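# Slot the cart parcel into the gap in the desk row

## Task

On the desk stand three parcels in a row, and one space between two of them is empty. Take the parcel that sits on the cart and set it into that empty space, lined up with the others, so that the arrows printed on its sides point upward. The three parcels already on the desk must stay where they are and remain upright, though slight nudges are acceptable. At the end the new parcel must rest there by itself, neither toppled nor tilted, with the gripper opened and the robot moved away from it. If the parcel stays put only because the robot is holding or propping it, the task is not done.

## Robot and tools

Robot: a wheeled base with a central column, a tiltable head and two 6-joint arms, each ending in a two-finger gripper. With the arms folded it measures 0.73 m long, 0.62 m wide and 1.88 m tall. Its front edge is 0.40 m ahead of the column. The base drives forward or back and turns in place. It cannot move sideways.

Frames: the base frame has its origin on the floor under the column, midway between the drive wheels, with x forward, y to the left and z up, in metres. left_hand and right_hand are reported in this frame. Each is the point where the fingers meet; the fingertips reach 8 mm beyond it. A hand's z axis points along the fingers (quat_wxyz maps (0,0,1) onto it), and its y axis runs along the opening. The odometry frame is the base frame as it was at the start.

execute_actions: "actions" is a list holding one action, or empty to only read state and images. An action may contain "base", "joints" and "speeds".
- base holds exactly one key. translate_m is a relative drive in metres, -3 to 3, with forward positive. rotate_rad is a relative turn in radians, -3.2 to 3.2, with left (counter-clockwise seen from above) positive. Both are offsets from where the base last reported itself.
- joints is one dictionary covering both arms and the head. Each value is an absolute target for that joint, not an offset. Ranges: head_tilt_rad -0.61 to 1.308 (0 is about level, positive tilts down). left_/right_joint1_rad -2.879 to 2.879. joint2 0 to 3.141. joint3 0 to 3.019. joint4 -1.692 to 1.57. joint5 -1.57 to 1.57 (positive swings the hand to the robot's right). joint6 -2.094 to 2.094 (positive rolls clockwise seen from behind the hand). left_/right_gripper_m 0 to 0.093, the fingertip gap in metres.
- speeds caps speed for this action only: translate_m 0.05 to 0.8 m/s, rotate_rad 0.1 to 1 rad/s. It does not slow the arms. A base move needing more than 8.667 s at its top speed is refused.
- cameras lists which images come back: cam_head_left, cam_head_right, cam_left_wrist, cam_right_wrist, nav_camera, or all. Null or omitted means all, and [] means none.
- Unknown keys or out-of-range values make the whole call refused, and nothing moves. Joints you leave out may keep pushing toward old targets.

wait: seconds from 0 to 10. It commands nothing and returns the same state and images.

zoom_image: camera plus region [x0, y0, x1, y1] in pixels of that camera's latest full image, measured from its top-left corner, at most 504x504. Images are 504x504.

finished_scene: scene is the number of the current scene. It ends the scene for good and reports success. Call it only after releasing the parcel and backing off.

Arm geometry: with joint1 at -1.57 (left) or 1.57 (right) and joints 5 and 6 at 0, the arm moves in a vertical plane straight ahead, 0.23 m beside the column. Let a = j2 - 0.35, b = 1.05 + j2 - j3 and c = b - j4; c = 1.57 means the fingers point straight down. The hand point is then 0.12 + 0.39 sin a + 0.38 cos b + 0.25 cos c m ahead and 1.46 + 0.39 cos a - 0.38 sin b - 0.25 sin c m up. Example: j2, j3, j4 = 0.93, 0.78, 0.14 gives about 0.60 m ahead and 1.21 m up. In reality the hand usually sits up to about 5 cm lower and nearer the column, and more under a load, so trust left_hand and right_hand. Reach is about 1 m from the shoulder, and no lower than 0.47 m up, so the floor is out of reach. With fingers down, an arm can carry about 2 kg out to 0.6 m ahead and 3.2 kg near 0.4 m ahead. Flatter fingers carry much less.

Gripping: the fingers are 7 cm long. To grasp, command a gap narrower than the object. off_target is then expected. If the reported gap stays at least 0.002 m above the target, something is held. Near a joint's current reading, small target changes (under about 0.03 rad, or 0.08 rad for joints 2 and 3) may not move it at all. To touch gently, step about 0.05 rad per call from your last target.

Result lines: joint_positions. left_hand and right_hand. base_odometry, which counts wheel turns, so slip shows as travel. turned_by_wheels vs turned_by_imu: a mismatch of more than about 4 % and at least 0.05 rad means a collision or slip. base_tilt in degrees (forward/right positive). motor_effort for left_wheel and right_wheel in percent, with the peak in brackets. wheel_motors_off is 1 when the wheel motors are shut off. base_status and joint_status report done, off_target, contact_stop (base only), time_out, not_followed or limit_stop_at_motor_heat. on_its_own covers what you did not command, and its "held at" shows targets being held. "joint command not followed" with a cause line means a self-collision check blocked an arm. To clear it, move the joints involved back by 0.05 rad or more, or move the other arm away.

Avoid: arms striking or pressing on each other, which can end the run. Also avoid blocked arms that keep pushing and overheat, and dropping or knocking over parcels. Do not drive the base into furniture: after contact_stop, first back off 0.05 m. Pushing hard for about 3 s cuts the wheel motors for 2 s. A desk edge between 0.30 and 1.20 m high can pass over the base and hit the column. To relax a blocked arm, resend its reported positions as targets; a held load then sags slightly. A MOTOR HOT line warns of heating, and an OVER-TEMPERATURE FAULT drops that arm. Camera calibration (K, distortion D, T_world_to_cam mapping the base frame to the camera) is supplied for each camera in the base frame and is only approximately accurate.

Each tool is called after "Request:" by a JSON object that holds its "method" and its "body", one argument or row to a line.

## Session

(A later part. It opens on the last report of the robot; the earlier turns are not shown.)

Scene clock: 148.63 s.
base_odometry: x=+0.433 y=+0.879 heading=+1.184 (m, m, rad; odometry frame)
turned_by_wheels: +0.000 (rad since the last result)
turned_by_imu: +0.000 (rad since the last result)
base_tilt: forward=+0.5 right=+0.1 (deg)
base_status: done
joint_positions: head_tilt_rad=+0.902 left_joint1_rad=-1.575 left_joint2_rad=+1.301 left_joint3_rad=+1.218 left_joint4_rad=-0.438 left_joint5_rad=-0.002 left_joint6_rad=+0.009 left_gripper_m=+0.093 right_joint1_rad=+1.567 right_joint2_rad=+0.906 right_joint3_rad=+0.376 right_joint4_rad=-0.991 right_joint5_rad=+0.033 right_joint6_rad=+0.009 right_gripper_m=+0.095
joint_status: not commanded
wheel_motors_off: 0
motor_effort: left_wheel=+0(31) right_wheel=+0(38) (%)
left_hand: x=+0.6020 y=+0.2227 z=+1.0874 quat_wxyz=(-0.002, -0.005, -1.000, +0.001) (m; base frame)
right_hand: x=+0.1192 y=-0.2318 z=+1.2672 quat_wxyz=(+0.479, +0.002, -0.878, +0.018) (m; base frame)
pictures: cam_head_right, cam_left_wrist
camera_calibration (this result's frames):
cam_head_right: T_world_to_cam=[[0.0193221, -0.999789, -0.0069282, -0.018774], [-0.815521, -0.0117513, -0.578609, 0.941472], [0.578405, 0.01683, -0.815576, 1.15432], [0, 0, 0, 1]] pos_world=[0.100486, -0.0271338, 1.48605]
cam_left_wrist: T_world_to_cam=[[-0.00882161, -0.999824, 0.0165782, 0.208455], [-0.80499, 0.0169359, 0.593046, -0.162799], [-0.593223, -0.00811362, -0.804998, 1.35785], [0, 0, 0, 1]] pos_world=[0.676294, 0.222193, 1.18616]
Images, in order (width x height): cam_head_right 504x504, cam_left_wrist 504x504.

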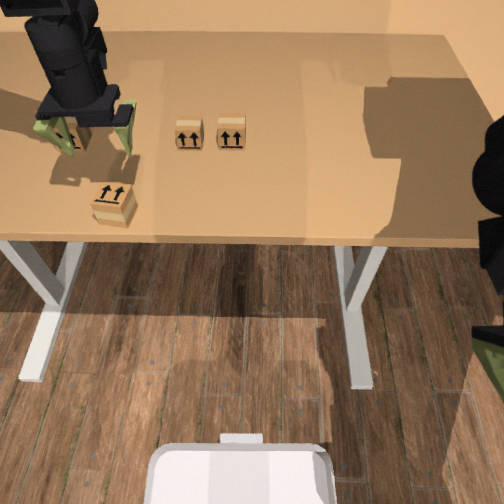

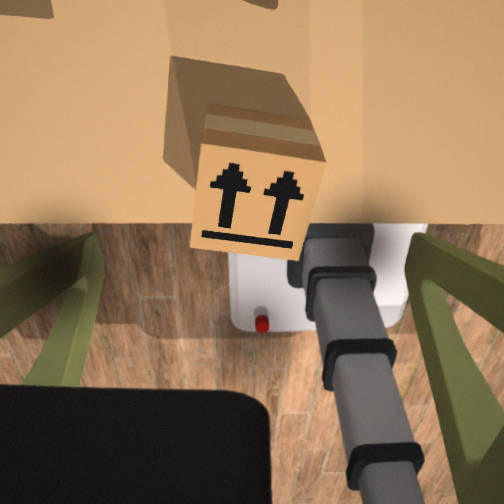

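Request:
{"method": "execute_actions", "body": {
  "actions": [
    {"joints":{"left_joint2_rad":1.565,"left_joint3_rad":1.35,"left_joint4_rad":-0.305,"left_joint6_rad":0.15}}
  ],
  "cameras": ["cam_head_right","cam_left_wrist"]
}}

Scene clock: 155.03 s.
base_odometry: x=+0.433 y=+0.879 heading=+1.184 (m, m, rad; odometry frame)
turned_by_wheels: +0.000 (rad since the last result)
turned_by_imu: +0.000 (rad since the last result)
base_tilt: forward=+0.6 right=+0.2 (deg)
base_status: not commanded
joint_positions: head_tilt_rad=+0.902 left_joint1_rad=-1.575 left_joint2_rad=+1.579 left_joint3_rad=+1.343 left_joint4_rad=-0.303 left_joint5_rad=-0.003 left_joint6_rad=+0.146 left_gripper_m=+0.093 right_joint1_rad=+1.567 right_joint2_rad=+0.906 right_joint3_rad=+0.376 right_joint4_rad=-0.991 right_joint5_rad=+0.033 right_joint6_rad=+0.009 right_gripper_m=+0.095
joint_status: all done
wheel_motors_off: 0
motor_effort: left_wheel=+0(1) right_wheel=+1(1) (%)
left_hand: x=+0.5913 y=+0.2222 z=+0.9718 quat_wxyz=(+0.008, -0.074, -0.997, +0.001) (m; base frame)
right_hand: x=+0.1190 y=-0.2318 z=+1.2673 quat_wxyz=(+0.479, +0.002, -0.878, +0.018) (m; base frame)
pictures: cam_head_right, cam_left_wrist
camera_calibration (this result's frames):
cam_head_right: T_world_to_cam=[[0.0193221, -0.999789, -0.0069282, -0.018774], [-0.815521, -0.0117513, -0.578609, 0.941472], [0.578405, 0.01683, -0.815576, 1.15432], [0, 0, 0, 1]] pos_world=[0.100486, -0.0271338, 1.48605]
cam_left_wrist: T_world_to_cam=[[-0.145165, -0.989236, 0.0184055, 0.286284], [-0.783537, 0.126299, 0.608374, -0.15464], [-0.60415, 0.073893, -0.793437, 1.23548], [0, 0, 0, 1]] pos_world=[0.666804, 0.21144, 1.06908]
Images, in order (width x height): cam_head_right 504x504, cam_left_wrist 504x504.

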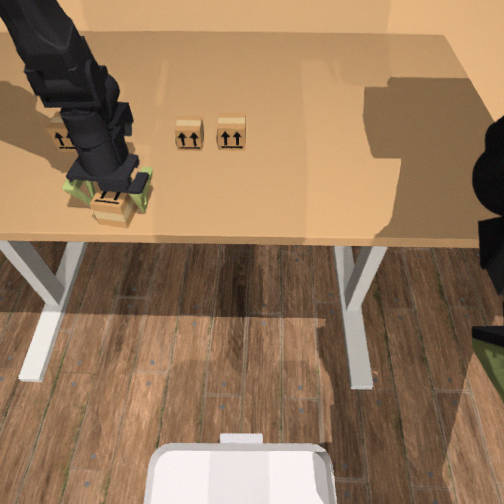

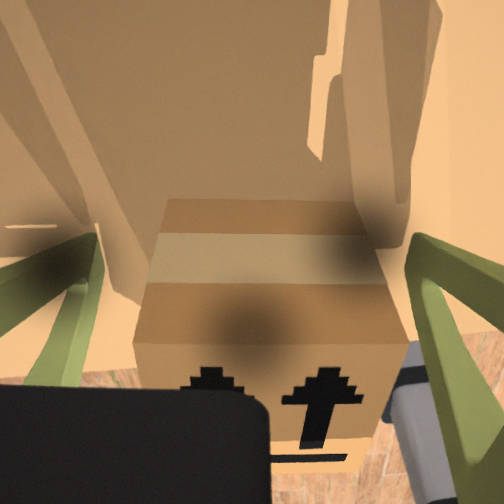

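Request:
{"method": "execute_actions", "body": {
  "actions": [
    {"base":{"translate_m":-0.017}}
  ],
  "cameras": []
}}

Request:
{"method": "execute_actions", "body": {
  "actions": [
    {"joints":{"left_gripper_m":0.03}}
  ],
  "cameras": ["cam_left_wrist"]
}}

Request:
{"method": "execute_actions", "body": {
  "actions": [
    {"joints":{"left_joint2_rad":1.3,"left_joint3_rad":1.22,"left_joint4_rad":-0.44}}
  ],
  "cameras": ["cam_left_wrist"]
}}

Request:
{"method": "execute_actions", "body": {
  "actions": [
    {"base":{"translate_m":-0.075},"joints":{"left_joint4_rad":1.1,"left_joint6_rad":0}}
  ],
  "cameras": []
}}

Request:
{"method": "execute_actions", "body": {
  "actions": [
    {"joints":{"left_joint2_rad":1.9,"left_joint3_rad":1.46,"left_joint4_rad":1.46,"head_tilt_rad":0.8}}
  ],
  "cameras": ["cam_head_right","cam_left_wrist"]
}}

Scene clock: 174.83 s.
base_odometry: x=+0.427 y=+0.863 heading=+1.184 (m, m, rad; odometry frame)
turned_by_wheels: +0.000 (rad since the last result)
turned_by_imu: +0.000 (rad since the last result)
base_tilt: forward=+0.5 right=+0.1 (deg)
base_status: done
joint_positions: head_tilt_rad=+0.902 left_joint1_rad=-1.575 left_joint2_rad=+1.574 left_joint3_rad=+1.343 left_joint4_rad=-0.304 left_joint5_rad=-0.003 left_joint6_rad=+0.146 left_gripper_m=+0.093 right_joint1_rad=+1.567 right_joint2_rad=+0.906 right_joint3_rad=+0.373 right_joint4_rad=-0.991 right_joint5_rad=+0.033 right_joint6_rad=+0.009 right_gripper_m=+0.095
joint_status: not commanded
wheel_motors_off: 0
motor_effort: left_wheel=+0(31) right_wheel=+1(39) (%)
left_hand: x=+0.5932 y=+0.2222 z=+0.9738 quat_wxyz=(+0.006, -0.074, -0.997, +0.001) (m; base frame)
right_hand: x=+0.1178 y=-0.2318 z=+1.2679 quat_wxyz=(+0.480, +0.002, -0.877, +0.018) (m; base frame)
pictures: none
No camera images: the call's "cameras" was empty. Leave "cameras" out to get every camera's image.

Scene clock: 175.47 s.
base_odometry: x=+0.427 y=+0.863 heading=+1.184 (m, m, rad; odometry frame)
turned_by_wheels: +0.000 (rad since the last result)
turned_by_imu: +0.000 (rad since the last result)
base_tilt: forward=+0.6 right=+0.2 (deg)
base_status: not commanded
joint_positions: head_tilt_rad=+0.902 left_joint1_rad=-1.575 left_joint2_rad=+1.574 left_joint3_rad=+1.343 left_joint4_rad=-0.304 left_joint5_rad=-0.003 left_joint6_rad=+0.146 left_gripper_m=+0.054 right_joint1_rad=+1.567 right_joint2_rad=+0.906 right_joint3_rad=+0.373 right_joint4_rad=-0.991 right_joint5_rad=+0.033 right_joint6_rad=+0.009 right_gripper_m=+0.095
joint_status: left_gripper_m off_target (ended at +0.054, target +0.030)
wheel_motors_off: 0
motor_effort: left_wheel=+0(0) right_wheel=+0(1) (%)
left_hand: x=+0.5932 y=+0.2221 z=+0.9738 quat_wxyz=(+0.006, -0.074, -0.997, +0.001) (m; base frame)
right_hand: x=+0.1178 y=-0.2318 z=+1.2679 quat_wxyz=(+0.480, +0.002, -0.877, +0.018) (m; base frame)
pictures: cam_left_wrist
camera_calibration (this result's frames):
cam_left_wrist: T_world_to_cam=[[-0.14521, -0.989232, 0.0182917, 0.28659], [-0.785623, 0.126521, 0.605631, -0.150528], [-0.601424, 0.0735734, -0.795535, 1.23865], [0, 0, 0, 1]] pos_world=[0.668311, 0.211417, 1.07131]
Images, in order (width x height): cam_left_wrist 504x504.

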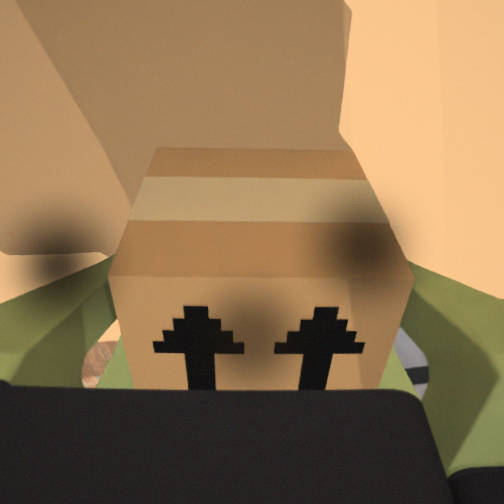

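Scene clock: 176.73 s.
base_odometry: x=+0.427 y=+0.863 heading=+1.184 (m, m, rad; odometry frame)
turned_by_wheels: +0.000 (rad since the last result)
turned_by_imu: +0.000 (rad since the last result)
base_tilt: forward=+0.7 right=+0.2 (deg)
base_status: not commanded
joint_positions: head_tilt_rad=+0.902 left_joint1_rad=-1.575 left_joint2_rad=+1.292 left_joint3_rad=+1.215 left_joint4_rad=-0.440 left_joint5_rad=-0.003 left_joint6_rad=+0.146 left_gripper_m=+0.054 right_joint1_rad=+1.567 right_joint2_rad=+0.906 right_joint3_rad=+0.373 right_joint4_rad=-0.991 right_joint5_rad=+0.033 right_joint6_rad=+0.009 right_gripper_m=+0.095
joint_status: all done
wheel_motors_off: 0
motor_effort: left_wheel=+0(0) right_wheel=+0(1) (%)
left_hand: x=+0.6027 y=+0.2225 z=+1.0911 quat_wxyz=(-0.003, -0.074, -0.997, +0.000) (m; base frame)
right_hand: x=+0.1178 y=-0.2318 z=+1.2679 quat_wxyz=(+0.480, +0.002, -0.877, +0.018) (m; base frame)
pictures: cam_left_wrist
camera_calibration (this result's frames):
cam_left_wrist: T_world_to_cam=[[-0.145463, -0.989241, 0.0155596, 0.28937], [-0.79704, 0.126489, 0.590532, -0.1908], [-0.586147, 0.0734992, -0.806864, 1.34088], [0, 0, 0, 1]] pos_world=[0.67597, 0.211838, 1.19008]
Images, in order (width x height): cam_left_wrist 504x504.

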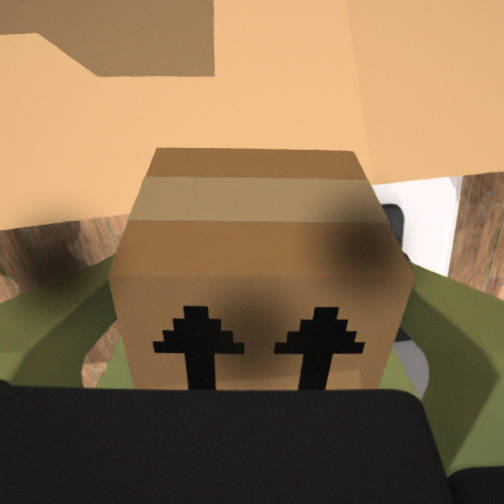

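Scene clock: 178.43 s.
base_odometry: x=+0.399 y=+0.793 heading=+1.184 (m, m, rad; odometry frame)
turned_by_wheels: +0.000 (rad since the last result)
turned_by_imu: +0.000 (rad since the last result)
base_tilt: forward=+0.7 right=+0.3 (deg)
base_status: done
joint_positions: head_tilt_rad=+0.902 left_joint1_rad=-1.575 left_joint2_rad=+1.296 left_joint3_rad=+1.213 left_joint4_rad=+1.084 left_joint5_rad=-0.003 left_joint6_rad=+0.007 left_gripper_m=+0.054 right_joint1_rad=+1.567 right_joint2_rad=+0.906 right_joint3_rad=+0.372 right_joint4_rad=-0.991 right_joint5_rad=+0.033 right_joint6_rad=+0.009 right_gripper_m=+0.095
joint_status: all done
wheel_motors_off: 0
motor_effort: left_wheel=+0(31) right_wheel=+0(39) (%)
left_hand: x=+0.8456 y=+0.2229 z=+1.3235 quat_wxyz=(-0.691, -0.001, -0.723, -0.001) (m; base frame)
right_hand: x=+0.1174 y=-0.2318 z=+1.2680 quat_wxyz=(+0.480, +0.002, -0.877, +0.018) (m; base frame)
pictures: none
No camera images: the call's "cameras" was empty. Leave "cameras" out to get every camera's image.

Scene clock: 180.10 s.
base_odometry: x=+0.399 y=+0.793 heading=+1.184 (m, m, rad; odometry frame)
turned_by_wheels: +0.000 (rad since the last result)
turned_by_imu: +0.000 (rad since the last result)
base_tilt: forward=+0.5 right=+0.2 (deg)
base_status: not commanded
joint_positions: head_tilt_rad=+0.816 left_joint1_rad=-1.575 left_joint2_rad=+1.903 left_joint3_rad=+1.448 left_joint4_rad=+1.443 left_joint5_rad=-0.003 left_joint6_rad=+0.007 left_gripper_m=+0.054 right_joint1_rad=+1.567 right_joint2_rad=+0.906 right_joint3_rad=+0.372 right_joint4_rad=-0.991 right_joint5_rad=+0.033 right_joint6_rad=+0.009 right_gripper_m=+0.095
joint_status: all done
wheel_motors_off: 0
motor_effort: left_wheel=+0(0) right_wheel=+0(1) (%)
left_hand: x=+0.7804 y=+0.2221 z=+1.0659 quat_wxyz=(-0.686, -0.001, -0.728, -0.001) (m; base frame)
right_hand: x=+0.1174 y=-0.2318 z=+1.2680 quat_wxyz=(+0.480, +0.002, -0.877, +0.018) (m; base frame)
pictures: cam_head_right, cam_left_wrist
camera_calibration (this result's frames):
cam_head_right: T_world_to_cam=[[0.0198453, -0.999789, -0.00524495, -0.0213924], [-0.762873, -0.0117513, -0.646442, 1.0433], [0.646244, 0.01683, -0.762946, 1.06988], [0, 0, 0, 1]] pos_world=[0.104928, -0.0271338, 1.49058]
cam_left_wrist: T_world_to_cam=[[-0.0152873, -0.999883, -0.000869082, 0.233429], [-0.642155, 0.0104842, -0.766503, 1.31718], [0.766422, -0.0111597, -0.64224, 0.212492], [0, 0, 0, 1]] pos_world=[0.686544, 0.221963, 1.1463]
Images, in order (width x height): cam_head_right 504x504, cam_left_wrist 504x504.

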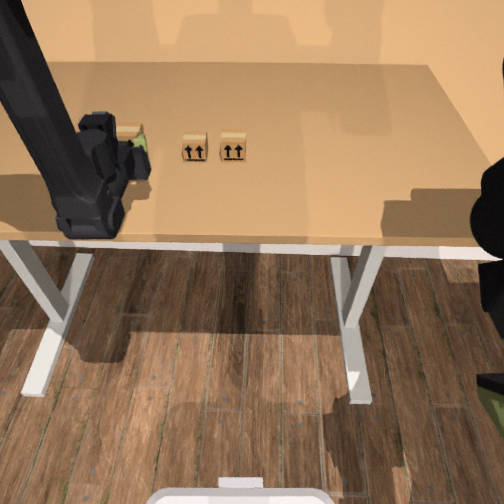

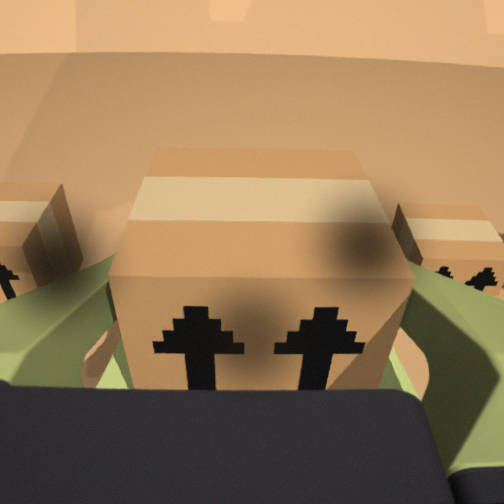

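Request:
{"method": "execute_actions", "body": {
  "actions": [
    {"base":{"translate_m":0.065},"joints":{"left_joint1_rad":-1.55,"left_joint2_rad":2.01,"left_joint3_rad":1.57}}
  ],
  "cameras": ["cam_head_right","cam_left_wrist"]
}}

Request:
{"method": "zoom_image", "body": {
  "camera": "cam_head_right",
  "region": [40,90,280,270]
}}

Scene clock: 188.07 s.
base_odometry: x=+0.423 y=+0.854 heading=+1.184 (m, m, rad; odometry frame)
turned_by_wheels: +0.000 (rad since the last result)
turned_by_imu: +0.000 (rad since the last result)
base_tilt: forward=+0.5 right=+0.3 (deg)
base_status: done
joint_positions: head_tilt_rad=+0.815 left_joint1_rad=-1.550 left_joint2_rad=+2.017 left_joint3_rad=+1.558 left_joint4_rad=+1.446 left_joint5_rad=-0.002 left_joint6_rad=+0.007 left_gripper_m=+0.054 right_joint1_rad=+1.567 right_joint2_rad=+0.906 right_joint3_rad=+0.374 right_joint4_rad=-0.991 right_joint5_rad=+0.033 right_joint6_rad=+0.009 right_gripper_m=+0.095
joint_status: all done
wheel_motors_off: 0
motor_effort: left_wheel=+0(31) right_wheel=+0(40) (%)
left_hand: x=+0.7772 y=+0.2397 z=+1.0220 quat_wxyz=(-0.686, -0.004, -0.728, -0.013) (m; base frame)
right_hand: x=+0.1183 y=-0.2318 z=+1.2676 quat_wxyz=(+0.479, +0.002, -0.878, +0.018) (m; base frame)
pictures: cam_head_right, cam_left_wrist
camera_calibration (this result's frames):
cam_head_right: T_world_to_cam=[[0.0198514, -0.999789, -0.00522164, -0.0214286], [-0.762113, -0.0117513, -0.647337, 1.04464], [0.647139, 0.01683, -0.762186, 1.06867], [0, 0, 0, 1]] pos_world=[0.104986, -0.0271338, 1.49065]
cam_left_wrist: T_world_to_cam=[[-0.00365782, -0.999745, -0.0222793, 0.263832], [-0.64321, 0.0194113, -0.765444, 1.27882], [0.765681, 0.0115304, -0.643117, 0.183026], [0, 0, 0, 1]] pos_world=[0.683378, 0.236831, 1.10245]
Images, in order (width x height): cam_head_right 504x504, cam_left_wrist 504x504.

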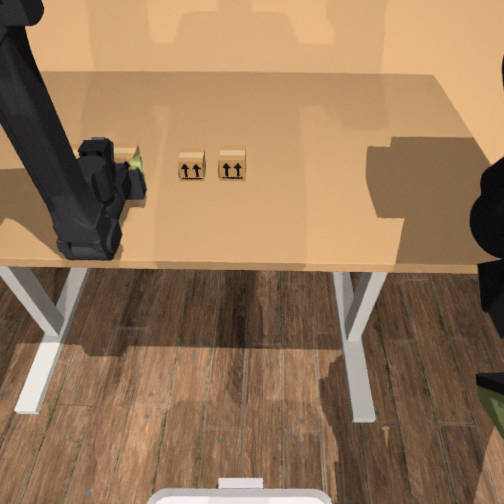

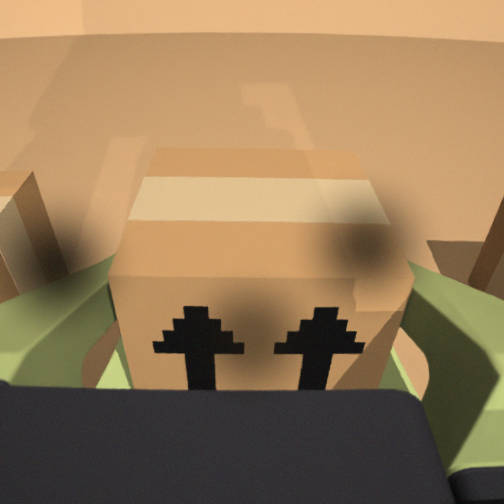

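Region (40, 90, 280, 270) of cam_head_right's 504x504 image, scaled by 2.100, with more detail than that image has; it fills the top 378 rows of this view, and the rest is white.

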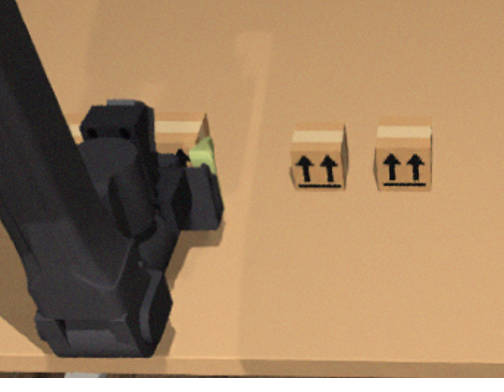

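Slightly too far left now; correct and lower.

Request:
{"method": "execute_actions", "body": {
  "actions": [
    {"joints":{"left_joint1_rad":-1.572,"left_joint2_rad":2.06,"left_joint3_rad":1.62}}
  ],
  "cameras": ["cam_head_right","cam_left_wrist"]
}}

Request:
{"method": "zoom_image", "body": {
  "camera": "cam_head_right",
  "region": [40,90,280,270]
}}

Scene clock: 194.97 s.
base_odometry: x=+0.423 y=+0.854 heading=+1.184 (m, m, rad; odometry frame)
turned_by_wheels: +0.000 (rad since the last result)
turned_by_imu: +0.000 (rad since the last result)
base_tilt: forward=+0.5 right=+0.2 (deg)
base_status: not commanded
joint_positions: head_tilt_rad=+0.815 left_joint1_rad=-1.571 left_joint2_rad=+2.052 left_joint3_rad=+1.607 left_joint4_rad=+1.446 left_joint5_rad=-0.002 left_joint6_rad=+0.007 left_gripper_m=+0.054 right_joint1_rad=+1.567 right_joint2_rad=+0.906 right_joint3_rad=+0.374 right_joint4_rad=-0.991 right_joint5_rad=+0.033 right_joint6_rad=+0.009 right_gripper_m=+0.095
joint_status: all done
wheel_motors_off: 0
motor_effort: left_wheel=+0(0) right_wheel=+0(1) (%)
left_hand: x=+0.7806 y=+0.2248 z=+1.0116 quat_wxyz=(-0.690, -0.002, -0.724, -0.003) (m; base frame)
right_hand: x=+0.1183 y=-0.2318 z=+1.2676 quat_wxyz=(+0.479, +0.002, -0.878, +0.018) (m; base frame)
pictures: cam_head_right, cam_left_wrist
camera_calibration (this result's frames):
cam_head_right: T_world_to_cam=[[0.0198514, -0.999789, -0.00522163, -0.0214286], [-0.762113, -0.0117513, -0.647337, 1.04464], [0.64714, 0.01683, -0.762186, 1.06867], [0, 0, 0, 1]] pos_world=[0.104986, -0.0271338, 1.49065]
cam_left_wrist: T_world_to_cam=[[-0.0138986, -0.999893, -0.00461709, 0.238848], [-0.633356, 0.0123766, -0.773762, 1.27566], [0.773736, -0.00782991, -0.63346, 0.162191], [0, 0, 0, 1]] pos_world=[0.685773, 0.224304, 1.0909]
Images, in order (width x height): cam_head_right 504x504, cam_left_wrist 504x504.

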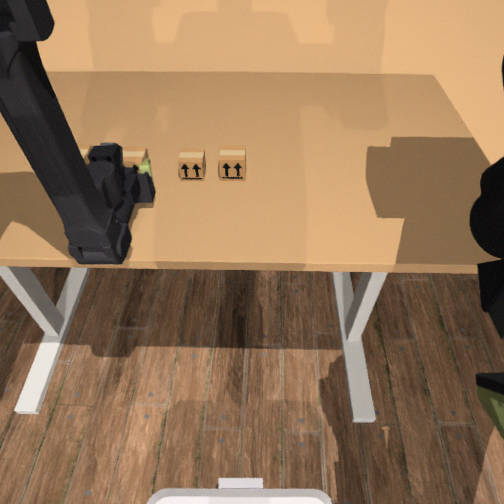

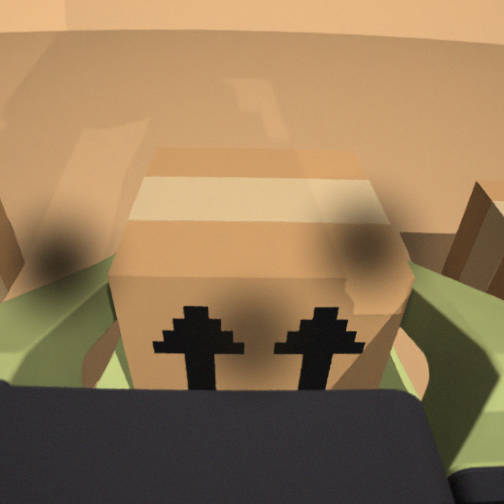

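Region (40, 90, 280, 270) of cam_head_right's 504x504 image, scaled by 2.100, with more detail than that image has; it fills the top 378 rows of this view, and the rest is white.

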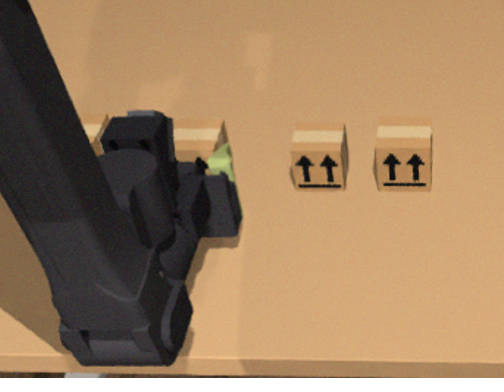

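Request:
{"method": "execute_actions", "body": {
  "actions": [
    {"joints":{"left_joint2_rad":2.105,"left_joint3_rad":1.66}}
  ],
  "cameras": ["cam_left_wrist"]
}}

Scene clock: 200.23 s.
base_odometry: x=+0.423 y=+0.854 heading=+1.184 (m, m, rad; odometry frame)
turned_by_wheels: +0.000 (rad since the last result)
turned_by_imu: +0.000 (rad since the last result)
base_tilt: forward=+0.6 right=+0.1 (deg)
base_status: not commanded
joint_positions: head_tilt_rad=+0.815 left_joint1_rad=-1.571 left_joint2_rad=+2.102 left_joint3_rad=+1.648 left_joint4_rad=+1.447 left_joint5_rad=-0.002 left_joint6_rad=+0.008 left_gripper_m=+0.054 right_joint1_rad=+1.567 right_joint2_rad=+0.906 right_joint3_rad=+0.374 right_joint4_rad=-0.991 right_joint5_rad=+0.033 right_joint6_rad=+0.009 right_gripper_m=+0.095
joint_status: all done
wheel_motors_off: 0
motor_effort: left_wheel=+0(0) right_wheel=+0(0) (%)
left_hand: x=+0.7744 y=+0.2248 z=+0.9910 quat_wxyz=(-0.688, -0.002, -0.726, -0.003) (m; base frame)
right_hand: x=+0.1183 y=-0.2318 z=+1.2676 quat_wxyz=(+0.479, +0.002, -0.878, +0.018) (m; base frame)
pictures: cam_left_wrist
camera_calibration (this result's frames):
cam_left_wrist: T_world_to_cam=[[-0.0139509, -0.999891, -0.00490259, 0.238989], [-0.638654, 0.0126832, -0.769389, 1.25552], [0.769367, -0.00760259, -0.638761, 0.162493], [0, 0, 0, 1]] pos_world=[0.68016, 0.224274, 1.07095]
Images, in order (width x height): cam_left_wrist 504x504.

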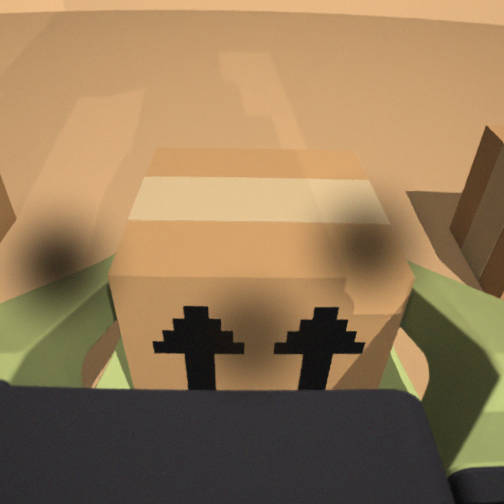

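Request:
{"method": "execute_actions", "body": {
  "actions": [
    {"base":{"translate_m":0.008},"speeds":{"translate_m":0.05}}
  ],
  "cameras": []
}}

Request:
{"method": "execute_actions", "body": {
  "actions": [
    {"joints":{"left_gripper_m":0.078}}
  ],
  "cameras": ["cam_left_wrist"]
}}

Request:
{"method": "execute_actions", "body": {
  "actions": [
    {"base":{"translate_m":-0.4}}
  ],
  "cameras": ["cam_head_left","cam_head_right","cam_left_wrist"]
}}

Scene clock: 209.20 s.
base_odometry: x=+0.426 y=+0.861 heading=+1.184 (m, m, rad; odometry frame)
turned_by_wheels: +0.000 (rad since the last result)
turned_by_imu: +0.000 (rad since the last result)
base_tilt: forward=+0.6 right=+0.2 (deg)
base_status: done
joint_positions: head_tilt_rad=+0.815 left_joint1_rad=-1.571 left_joint2_rad=+2.102 left_joint3_rad=+1.649 left_joint4_rad=+1.448 left_joint5_rad=-0.002 left_joint6_rad=+0.008 left_gripper_m=+0.054 right_joint1_rad=+1.567 right_joint2_rad=+0.906 right_joint3_rad=+0.374 right_joint4_rad=-0.991 right_joint5_rad=+0.033 right_joint6_rad=+0.009 right_gripper_m=+0.095
joint_status: not commanded
wheel_motors_off: 0
motor_effort: left_wheel=+0(31) right_wheel=-1(38) (%)
left_hand: x=+0.7747 y=+0.2248 z=+0.9916 quat_wxyz=(-0.689, -0.002, -0.725, -0.003) (m; base frame)
right_hand: x=+0.1181 y=-0.2318 z=+1.2677 quat_wxyz=(+0.479, +0.002, -0.877, +0.018) (m; base frame)
pictures: none
No camera images: the call's "cameras" was empty. Leave "cameras" out to get every camera's image.

Scene clock: 209.80 s.
base_odometry: x=+0.426 y=+0.861 heading=+1.184 (m, m, rad; odometry frame)
turned_by_wheels: +0.000 (rad since the last result)
turned_by_imu: +0.000 (rad since the last result)
base_tilt: forward=+0.6 right=+0.1 (deg)
base_status: not commanded
joint_positions: head_tilt_rad=+0.815 left_joint1_rad=-1.571 left_joint2_rad=+2.102 left_joint3_rad=+1.649 left_joint4_rad=+1.448 left_joint5_rad=-0.002 left_joint6_rad=+0.008 left_gripper_m=+0.078 right_joint1_rad=+1.567 right_joint2_rad=+0.906 right_joint3_rad=+0.374 right_joint4_rad=-0.991 right_joint5_rad=+0.033 right_joint6_rad=+0.009 right_gripper_m=+0.095
joint_status: all done
wheel_motors_off: 0
motor_effort: left_wheel=+0(0) right_wheel=+0(0) (%)
left_hand: x=+0.7747 y=+0.2248 z=+0.9916 quat_wxyz=(-0.689, -0.002, -0.725, -0.003) (m; base frame)
right_hand: x=+0.1181 y=-0.2318 z=+1.2677 quat_wxyz=(+0.479, +0.002, -0.877, +0.018) (m; base frame)
pictures: cam_left_wrist
camera_calibration (this result's frames):
cam_left_wrist: T_world_to_cam=[[-0.0139395, -0.999891, -0.00493445, 0.239019], [-0.636892, 0.0126831, -0.770849, 1.25625], [0.770827, -0.00760254, -0.636999, 0.159739], [0, 0, 0, 1]] pos_world=[0.680298, 0.224274, 1.07132]
Images, in order (width x height): cam_left_wrist 504x504.

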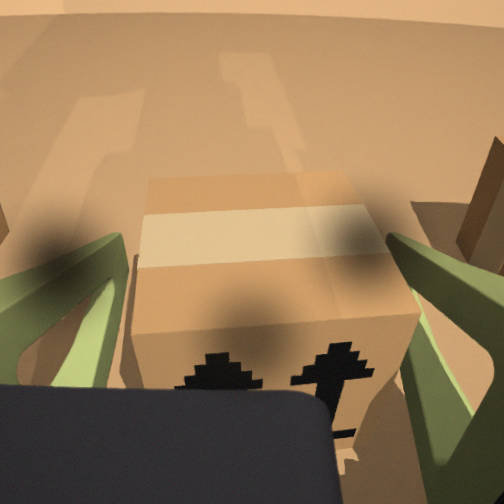

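Scene clock: 212.13 s.
base_odometry: x=+0.275 y=+0.491 heading=+1.184 (m, m, rad; odometry frame)
turned_by_wheels: +0.000 (rad since the last result)
turned_by_imu: +0.000 (rad since the last result)
base_tilt: forward=+0.5 right=+0.1 (deg)
base_status: done
joint_positions: head_tilt_rad=+0.815 left_joint1_rad=-1.571 left_joint2_rad=+2.104 left_joint3_rad=+1.652 left_joint4_rad=+1.448 left_joint5_rad=-0.002 left_joint6_rad=+0.008 left_gripper_m=+0.078 right_joint1_rad=+1.567 right_joint2_rad=+0.906 right_joint3_rad=+0.373 right_joint4_rad=-0.991 right_joint5_rad=+0.033 right_joint6_rad=+0.009 right_gripper_m=+0.095
joint_status: not commanded
wheel_motors_off: 0
motor_effort: left_wheel=-1(38) right_wheel=-1(40) (%)
left_hand: x=+0.7751 y=+0.2245 z=+0.9912 quat_wxyz=(-0.689, -0.002, -0.725, -0.003) (m; base frame)
right_hand: x=+0.1179 y=-0.2318 z=+1.2678 quat_wxyz=(+0.480, +0.002, -0.877, +0.018) (m; base frame)
pictures: cam_head_left, cam_head_right, cam_left_wrist
camera_calibration (this result's frames):
cam_head_left: T_world_to_cam=[[-0.000287162, -0.99999, -0.00454137, 0.0477448], [-0.761874, 0.00316034, -0.647717, 1.05014], [0.647725, 0.00327396, -0.761867, 1.06701], [0, 0, 0, 1]] pos_world=[0.108961, 0.0409322, 1.49333]
cam_head_right: T_world_to_cam=[[0.0198514, -0.999789, -0.00522161, -0.0214286], [-0.762112, -0.0117513, -0.647338, 1.04464], [0.64714, 0.01683, -0.762185, 1.06866], [0, 0, 0, 1]] pos_world=[0.104986, -0.0271338, 1.49065]
cam_left_wrist: T_world_to_cam=[[-0.0141245, -0.99989, -0.00462004, 0.238567], [-0.636007, 0.0125494, -0.771582, 1.25621], [0.771554, -0.00795984, -0.636114, 0.157873], [0, 0, 0, 1]] pos_world=[0.680522, 0.224033, 1.0708]
Images, in order (width x height): cam_head_left 504x504, cam_head_right 504x504, cam_left_wrist 504x504.

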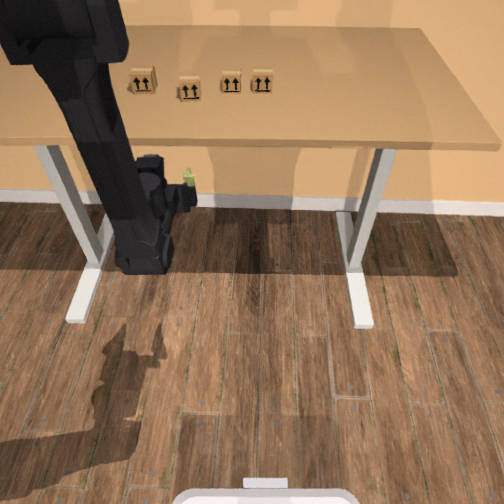

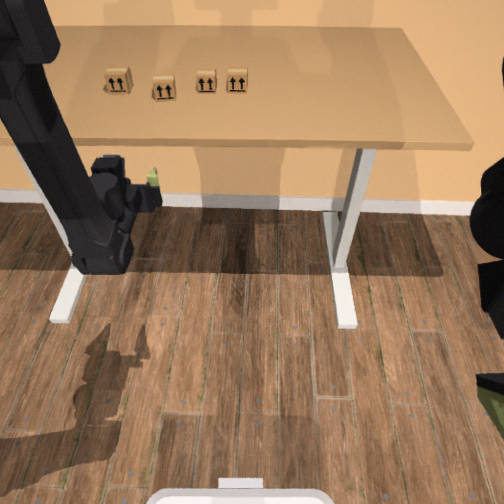

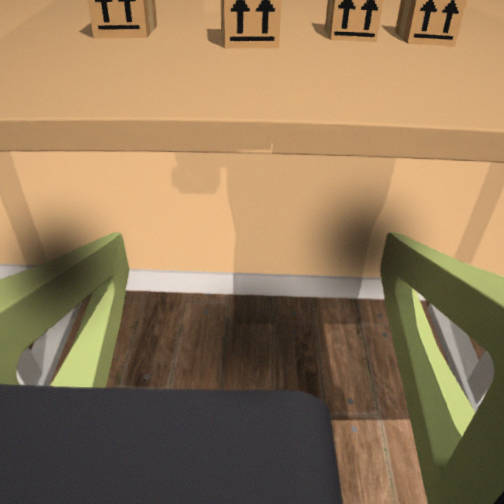

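Request:
{"method": "execute_actions", "body": {
  "actions": [
    {"joints":{"left_gripper_m":0.028,"left_joint2_rad":2.07,"left_joint3_rad":1.63,"left_joint4_rad":1.33}}
  ],
  "cameras": []
}}

Request:
{"method": "execute_actions", "body": {
  "actions": [
    {"base":{"translate_m":0.29}}
  ],
  "cameras": ["cam_head_right","cam_left_wrist"]
}}

Request:
{"method": "zoom_image", "body": {
  "camera": "cam_head_right",
  "region": [40,70,280,250]
}}

Scene clock: 224.83 s.
base_odometry: x=+0.275 y=+0.491 heading=+1.184 (m, m, rad; odometry frame)
turned_by_wheels: +0.000 (rad since the last result)
turned_by_imu: +0.000 (rad since the last result)
base_tilt: forward=+0.5 right=+0.2 (deg)
base_status: not commanded
joint_positions: head_tilt_rad=+0.815 left_joint1_rad=-1.571 left_joint2_rad=+2.083 left_joint3_rad=+1.632 left_joint4_rad=+1.333 left_joint5_rad=-0.002 left_joint6_rad=+0.008 left_gripper_m=+0.028 right_joint1_rad=+1.567 right_joint2_rad=+0.906 right_joint3_rad=+0.373 right_joint4_rad=-0.991 right_joint5_rad=+0.033 right_joint6_rad=+0.009 right_gripper_m=+0.095
joint_status: all done
wheel_motors_off: 0
motor_effort: left_wheel=-2(2) right_wheel=-1(1) (%)
left_hand: x=+0.7739 y=+0.2245 z=+0.9712 quat_wxyz=(-0.647, -0.002, -0.763, -0.003) (m; base frame)
right_hand: x=+0.1179 y=-0.2318 z=+1.2678 quat_wxyz=(+0.480, +0.002, -0.877, +0.018) (m; base frame)
pictures: none
No camera images: the call's "cameras" was empty. Leave "cameras" out to get every camera's image.

Scene clock: 226.77 s.
base_odometry: x=+0.385 y=+0.759 heading=+1.185 (m, m, rad; odometry frame)
turned_by_wheels: +0.001 (rad since the last result)
turned_by_imu: +0.000 (rad since the last result)
base_tilt: forward=+0.5 right=+0.2 (deg)
base_status: done
joint_positions: head_tilt_rad=+0.814 left_joint1_rad=-1.571 left_joint2_rad=+2.060 left_joint3_rad=+1.630 left_joint4_rad=+1.335 left_joint5_rad=-0.003 left_joint6_rad=+0.009 left_gripper_m=+0.028 right_joint1_rad=+1.567 right_joint2_rad=+0.906 right_joint3_rad=+0.376 right_joint4_rad=-0.991 right_joint5_rad=+0.033 right_joint6_rad=+0.009 right_gripper_m=+0.095
joint_status: not commanded
wheel_motors_off: 0
motor_effort: left_wheel=+0(46) right_wheel=-1(52) (%)
left_hand: x=+0.7837 y=+0.2249 z=+0.9857 quat_wxyz=(-0.655, -0.002, -0.756, -0.004) (m; base frame)
right_hand: x=+0.1195 y=-0.2318 z=+1.2671 quat_wxyz=(+0.478, +0.002, -0.878, +0.018) (m; base frame)
pictures: cam_head_right, cam_left_wrist
camera_calibration (this result's frames):
cam_head_right: T_world_to_cam=[[0.0198527, -0.999789, -0.00521677, -0.0214362], [-0.761954, -0.0117513, -0.647524, 1.04492], [0.647326, 0.01683, -0.762027, 1.06841], [0, 0, 0, 1]] pos_world=[0.104998, -0.0271338, 1.49066]
cam_left_wrist: T_world_to_cam=[[-0.0137412, -0.999894, -0.00489353, 0.239051], [-0.704168, 0.0131515, -0.709912, 1.25], [0.7099, -0.00630917, -0.704274, 0.262856], [0, 0, 0, 1]] pos_world=[0.696891, 0.224245, 1.07368]
Images, in order (width x height): cam_head_right 504x504, cam_left_wrist 504x504.

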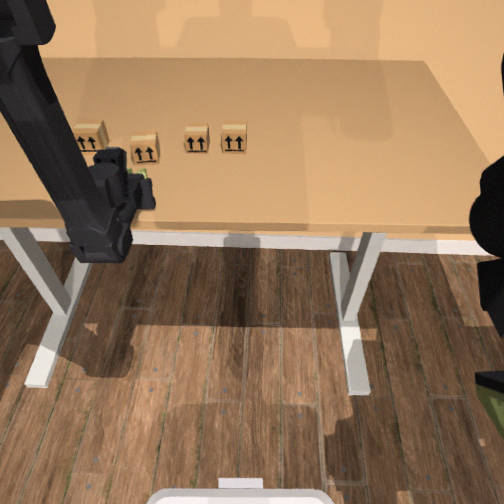

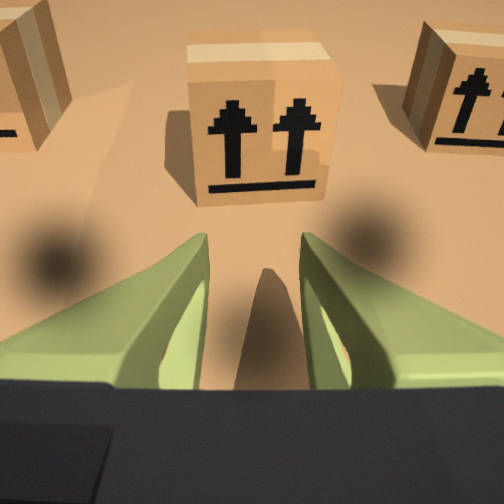

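Region (40, 70, 280, 250) of cam_head_right's 504x504 image, scaled by 2.100, with more detail than that image has; it fills the top 378 rows of this view, and the rest is white.

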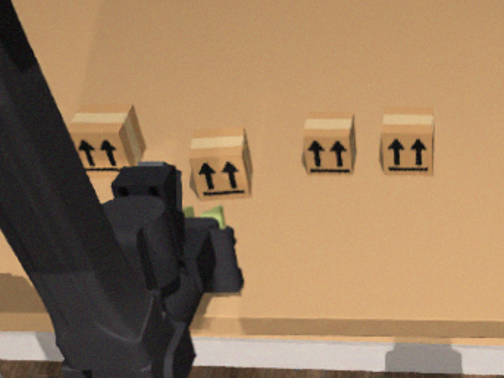

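Request:
{"method": "execute_actions", "body": {
  "actions": [
    {"base":{"translate_m":0.07},"speeds":{"translate_m":0.06}}
  ],
  "cameras": ["cam_head_right","cam_left_wrist"]
}}

Request:
{"method": "zoom_image", "body": {
  "camera": "cam_head_right",
  "region": [40,70,280,250]
}}

Scene clock: 235.73 s.
base_odometry: x=+0.411 y=+0.824 heading=+1.185 (m, m, rad; odometry frame)
turned_by_wheels: +0.000 (rad since the last result)
turned_by_imu: +0.001 (rad since the last result)
base_tilt: forward=+0.7 right=+0.3 (deg)
base_status: done
joint_positions: head_tilt_rad=+0.814 left_joint1_rad=-1.571 left_joint2_rad=+2.061 left_joint3_rad=+1.628 left_joint4_rad=+1.336 left_joint5_rad=-0.002 left_joint6_rad=+0.009 left_gripper_m=+0.028 right_joint1_rad=+1.567 right_joint2_rad=+0.906 right_joint3_rad=+0.374 right_joint4_rad=-0.991 right_joint5_rad=+0.033 right_joint6_rad=+0.009 right_gripper_m=+0.095
joint_status: not commanded
wheel_motors_off: 0
motor_effort: left_wheel=+0(32) right_wheel=+0(40) (%)
left_hand: x=+0.7828 y=+0.2249 z=+0.9851 quat_wxyz=(-0.654, -0.003, -0.756, -0.004) (m; base frame)
right_hand: x=+0.1185 y=-0.2318 z=+1.2675 quat_wxyz=(+0.479, +0.002, -0.878, +0.018) (m; base frame)
pictures: cam_head_right, cam_left_wrist
camera_calibration (this result's frames):
cam_head_right: T_world_to_cam=[[0.0198527, -0.999789, -0.00521677, -0.0214362], [-0.761954, -0.0117513, -0.647524, 1.04492], [0.647326, 0.01683, -0.762027, 1.06841], [0, 0, 0, 1]] pos_world=[0.104998, -0.0271338, 1.49066]
cam_left_wrist: T_world_to_cam=[[-0.0141262, -0.999889, -0.00481783, 0.239195], [-0.705245, 0.013379, -0.708837, 1.24864], [0.708823, -0.00661543, -0.705356, 0.265085], [0, 0, 0, 1]] pos_world=[0.69608, 0.224217, 1.07322]
Images, in order (width x height): cam_head_right 504x504, cam_left_wrist 504x504.

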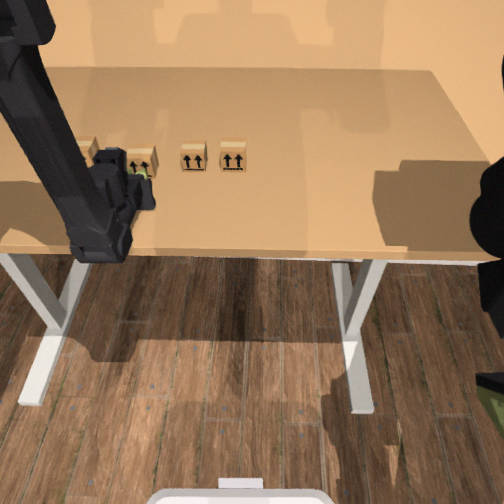

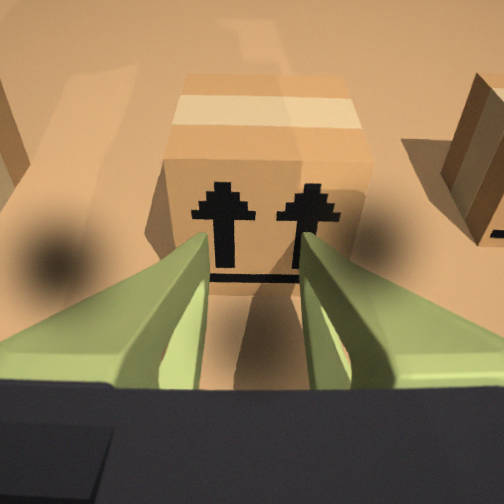

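Region (40, 70, 280, 250) of cam_head_right's 504x504 image, scaled by 2.100, with more detail than that image has; it fills the top 378 rows of this view, and the rest is white.

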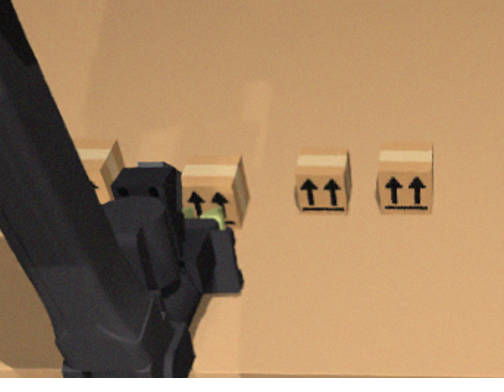

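Request:
{"method": "execute_actions", "body": {
  "actions": [
    {"base":{"translate_m":0.023},"speeds":{"translate_m":0.05}}
  ],
  "cameras": ["cam_left_wrist"]
}}

Request:
{"method": "execute_actions", "body": {
  "actions": [
    {"base":{"translate_m":-0.4},"joints":{"left_joint2_rad":2.0}}
  ],
  "cameras": ["cam_head_right"]
}}

Request:
{"method": "zoom_image", "body": {
  "camera": "cam_head_right",
  "region": [60,30,300,150]
}}

Scene clock: 244.10 s.
base_odometry: x=+0.420 y=+0.846 heading=+1.185 (m, m, rad; odometry frame)
turned_by_wheels: +0.000 (rad since the last result)
turned_by_imu: +0.000 (rad since the last result)
base_tilt: forward=+0.6 right=+0.2 (deg)
base_status: done
joint_positions: head_tilt_rad=+0.814 left_joint1_rad=-1.571 left_joint2_rad=+2.061 left_joint3_rad=+1.627 left_joint4_rad=+1.336 left_joint5_rad=-0.002 left_joint6_rad=+0.009 left_gripper_m=+0.028 right_joint1_rad=+1.567 right_joint2_rad=+0.906 right_joint3_rad=+0.374 right_joint4_rad=-0.991 right_joint5_rad=+0.033 right_joint6_rad=+0.009 right_gripper_m=+0.095
joint_status: not commanded
wheel_motors_off: 0
motor_effort: left_wheel=+0(32) right_wheel=+0(39) (%)
left_hand: x=+0.7825 y=+0.2249 z=+0.9850 quat_wxyz=(-0.654, -0.003, -0.756, -0.004) (m; base frame)
right_hand: x=+0.1185 y=-0.2318 z=+1.2675 quat_wxyz=(+0.479, +0.002, -0.878, +0.018) (m; base frame)
pictures: cam_left_wrist
camera_calibration (this result's frames):
cam_left_wrist: T_world_to_cam=[[-0.0141281, -0.999889, -0.00481245, 0.239186], [-0.705516, 0.013379, -0.708568, 1.24829], [0.708553, -0.00661543, -0.705626, 0.265694], [0, 0, 0, 1]] pos_world=[0.69581, 0.224217, 1.07313]
Images, in order (width x height): cam_left_wrist 504x504.

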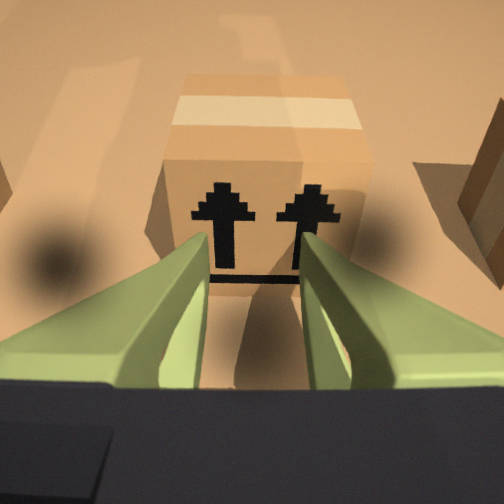

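Scene clock: 246.43 s.
base_odometry: x=+0.269 y=+0.475 heading=+1.187 (m, m, rad; odometry frame)
turned_by_wheels: +0.002 (rad since the last result)
turned_by_imu: +0.003 (rad since the last result)
base_tilt: forward=+0.5 right=+0.1 (deg)
base_status: done
joint_positions: head_tilt_rad=+0.814 left_joint1_rad=-1.571 left_joint2_rad=+1.991 left_joint3_rad=+1.627 left_joint4_rad=+1.332 left_joint5_rad=-0.002 left_joint6_rad=+0.009 left_gripper_m=+0.028 right_joint1_rad=+1.567 right_joint2_rad=+0.906 right_joint3_rad=+0.373 right_joint4_rad=-0.991 right_joint5_rad=+0.033 right_joint6_rad=+0.009 right_gripper_m=+0.095
joint_status: all done
wheel_motors_off: 0
motor_effort: left_wheel=+1(45) right_wheel=-1(40) (%)
left_hand: x=+0.8134 y=+0.2249 z=+1.0308 quat_wxyz=(-0.679, -0.002, -0.735, -0.004) (m; base frame)
right_hand: x=+0.1177 y=-0.2318 z=+1.2679 quat_wxyz=(+0.480, +0.002, -0.877, +0.018) (m; base frame)
pictures: cam_head_right
camera_calibration (this result's frames):
cam_head_right: T_world_to_cam=[[0.0198527, -0.999789, -0.00521677, -0.0214362], [-0.761954, -0.0117513, -0.647524, 1.04492], [0.647326, 0.01683, -0.762027, 1.06841], [0, 0, 0, 1]] pos_world=[0.104998, -0.0271338, 1.49066]
Images, in order (width x height): cam_head_right 504x504.

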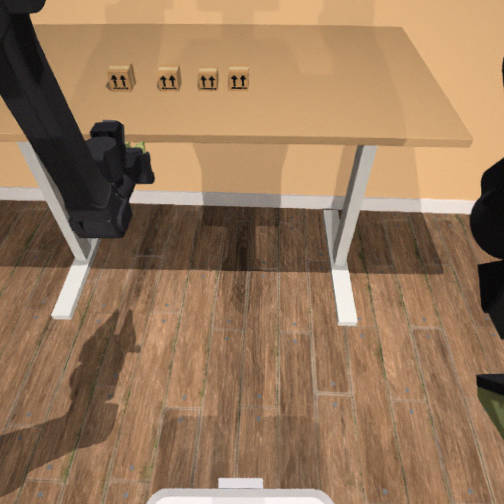

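Region (60, 30, 300, 150) of cam_head_right's 504x504 image, scaled by 2.100, with more detail than that image has.

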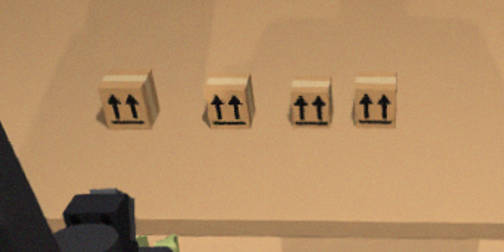

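In line. The hand is still near the desk edge, so I'll back off a little more.

Request:
{"method": "execute_actions", "body": {
  "actions": [
    {"base":{"translate_m":-0.2}}
  ],
  "cameras": []
}}

Request:
{"method": "finished_scene", "body": {
  "scene": 2
}}

Scene clock: 252.00 s.
base_odometry: x=+0.195 y=+0.290 heading=+1.189 (m, m, rad; odometry frame)
turned_by_wheels: +0.002 (rad since the last result)
turned_by_imu: +0.002 (rad since the last result)
base_tilt: forward=+0.4 right=+0.2 (deg)
base_status: done
joint_positions: head_tilt_rad=+0.814 left_joint1_rad=-1.571 left_joint2_rad=+1.994 left_joint3_rad=+1.627 left_joint4_rad=+1.332 left_joint5_rad=-0.002 left_joint6_rad=+0.008 left_gripper_m=+0.028 right_joint1_rad=+1.567 right_joint2_rad=+0.906 right_joint3_rad=+0.372 right_joint4_rad=-0.991 right_joint5_rad=+0.033 right_joint6_rad=+0.009 right_gripper_m=+0.095
joint_status: not commanded
wheel_motors_off: 0
motor_effort: left_wheel=+0(43) right_wheel=-1(70) (%)
left_hand: x=+0.8121 y=+0.2249 z=+1.0288 quat_wxyz=(-0.677, -0.002, -0.736, -0.004) (m; base frame)
right_hand: x=+0.1171 y=-0.2318 z=+1.2681 quat_wxyz=(+0.480, +0.002, -0.877, +0.018) (m; base frame)
pictures: none
No camera images: the call's "cameras" was empty. Leave "cameras" out to get every camera's image.

The scene is finished: the task was done.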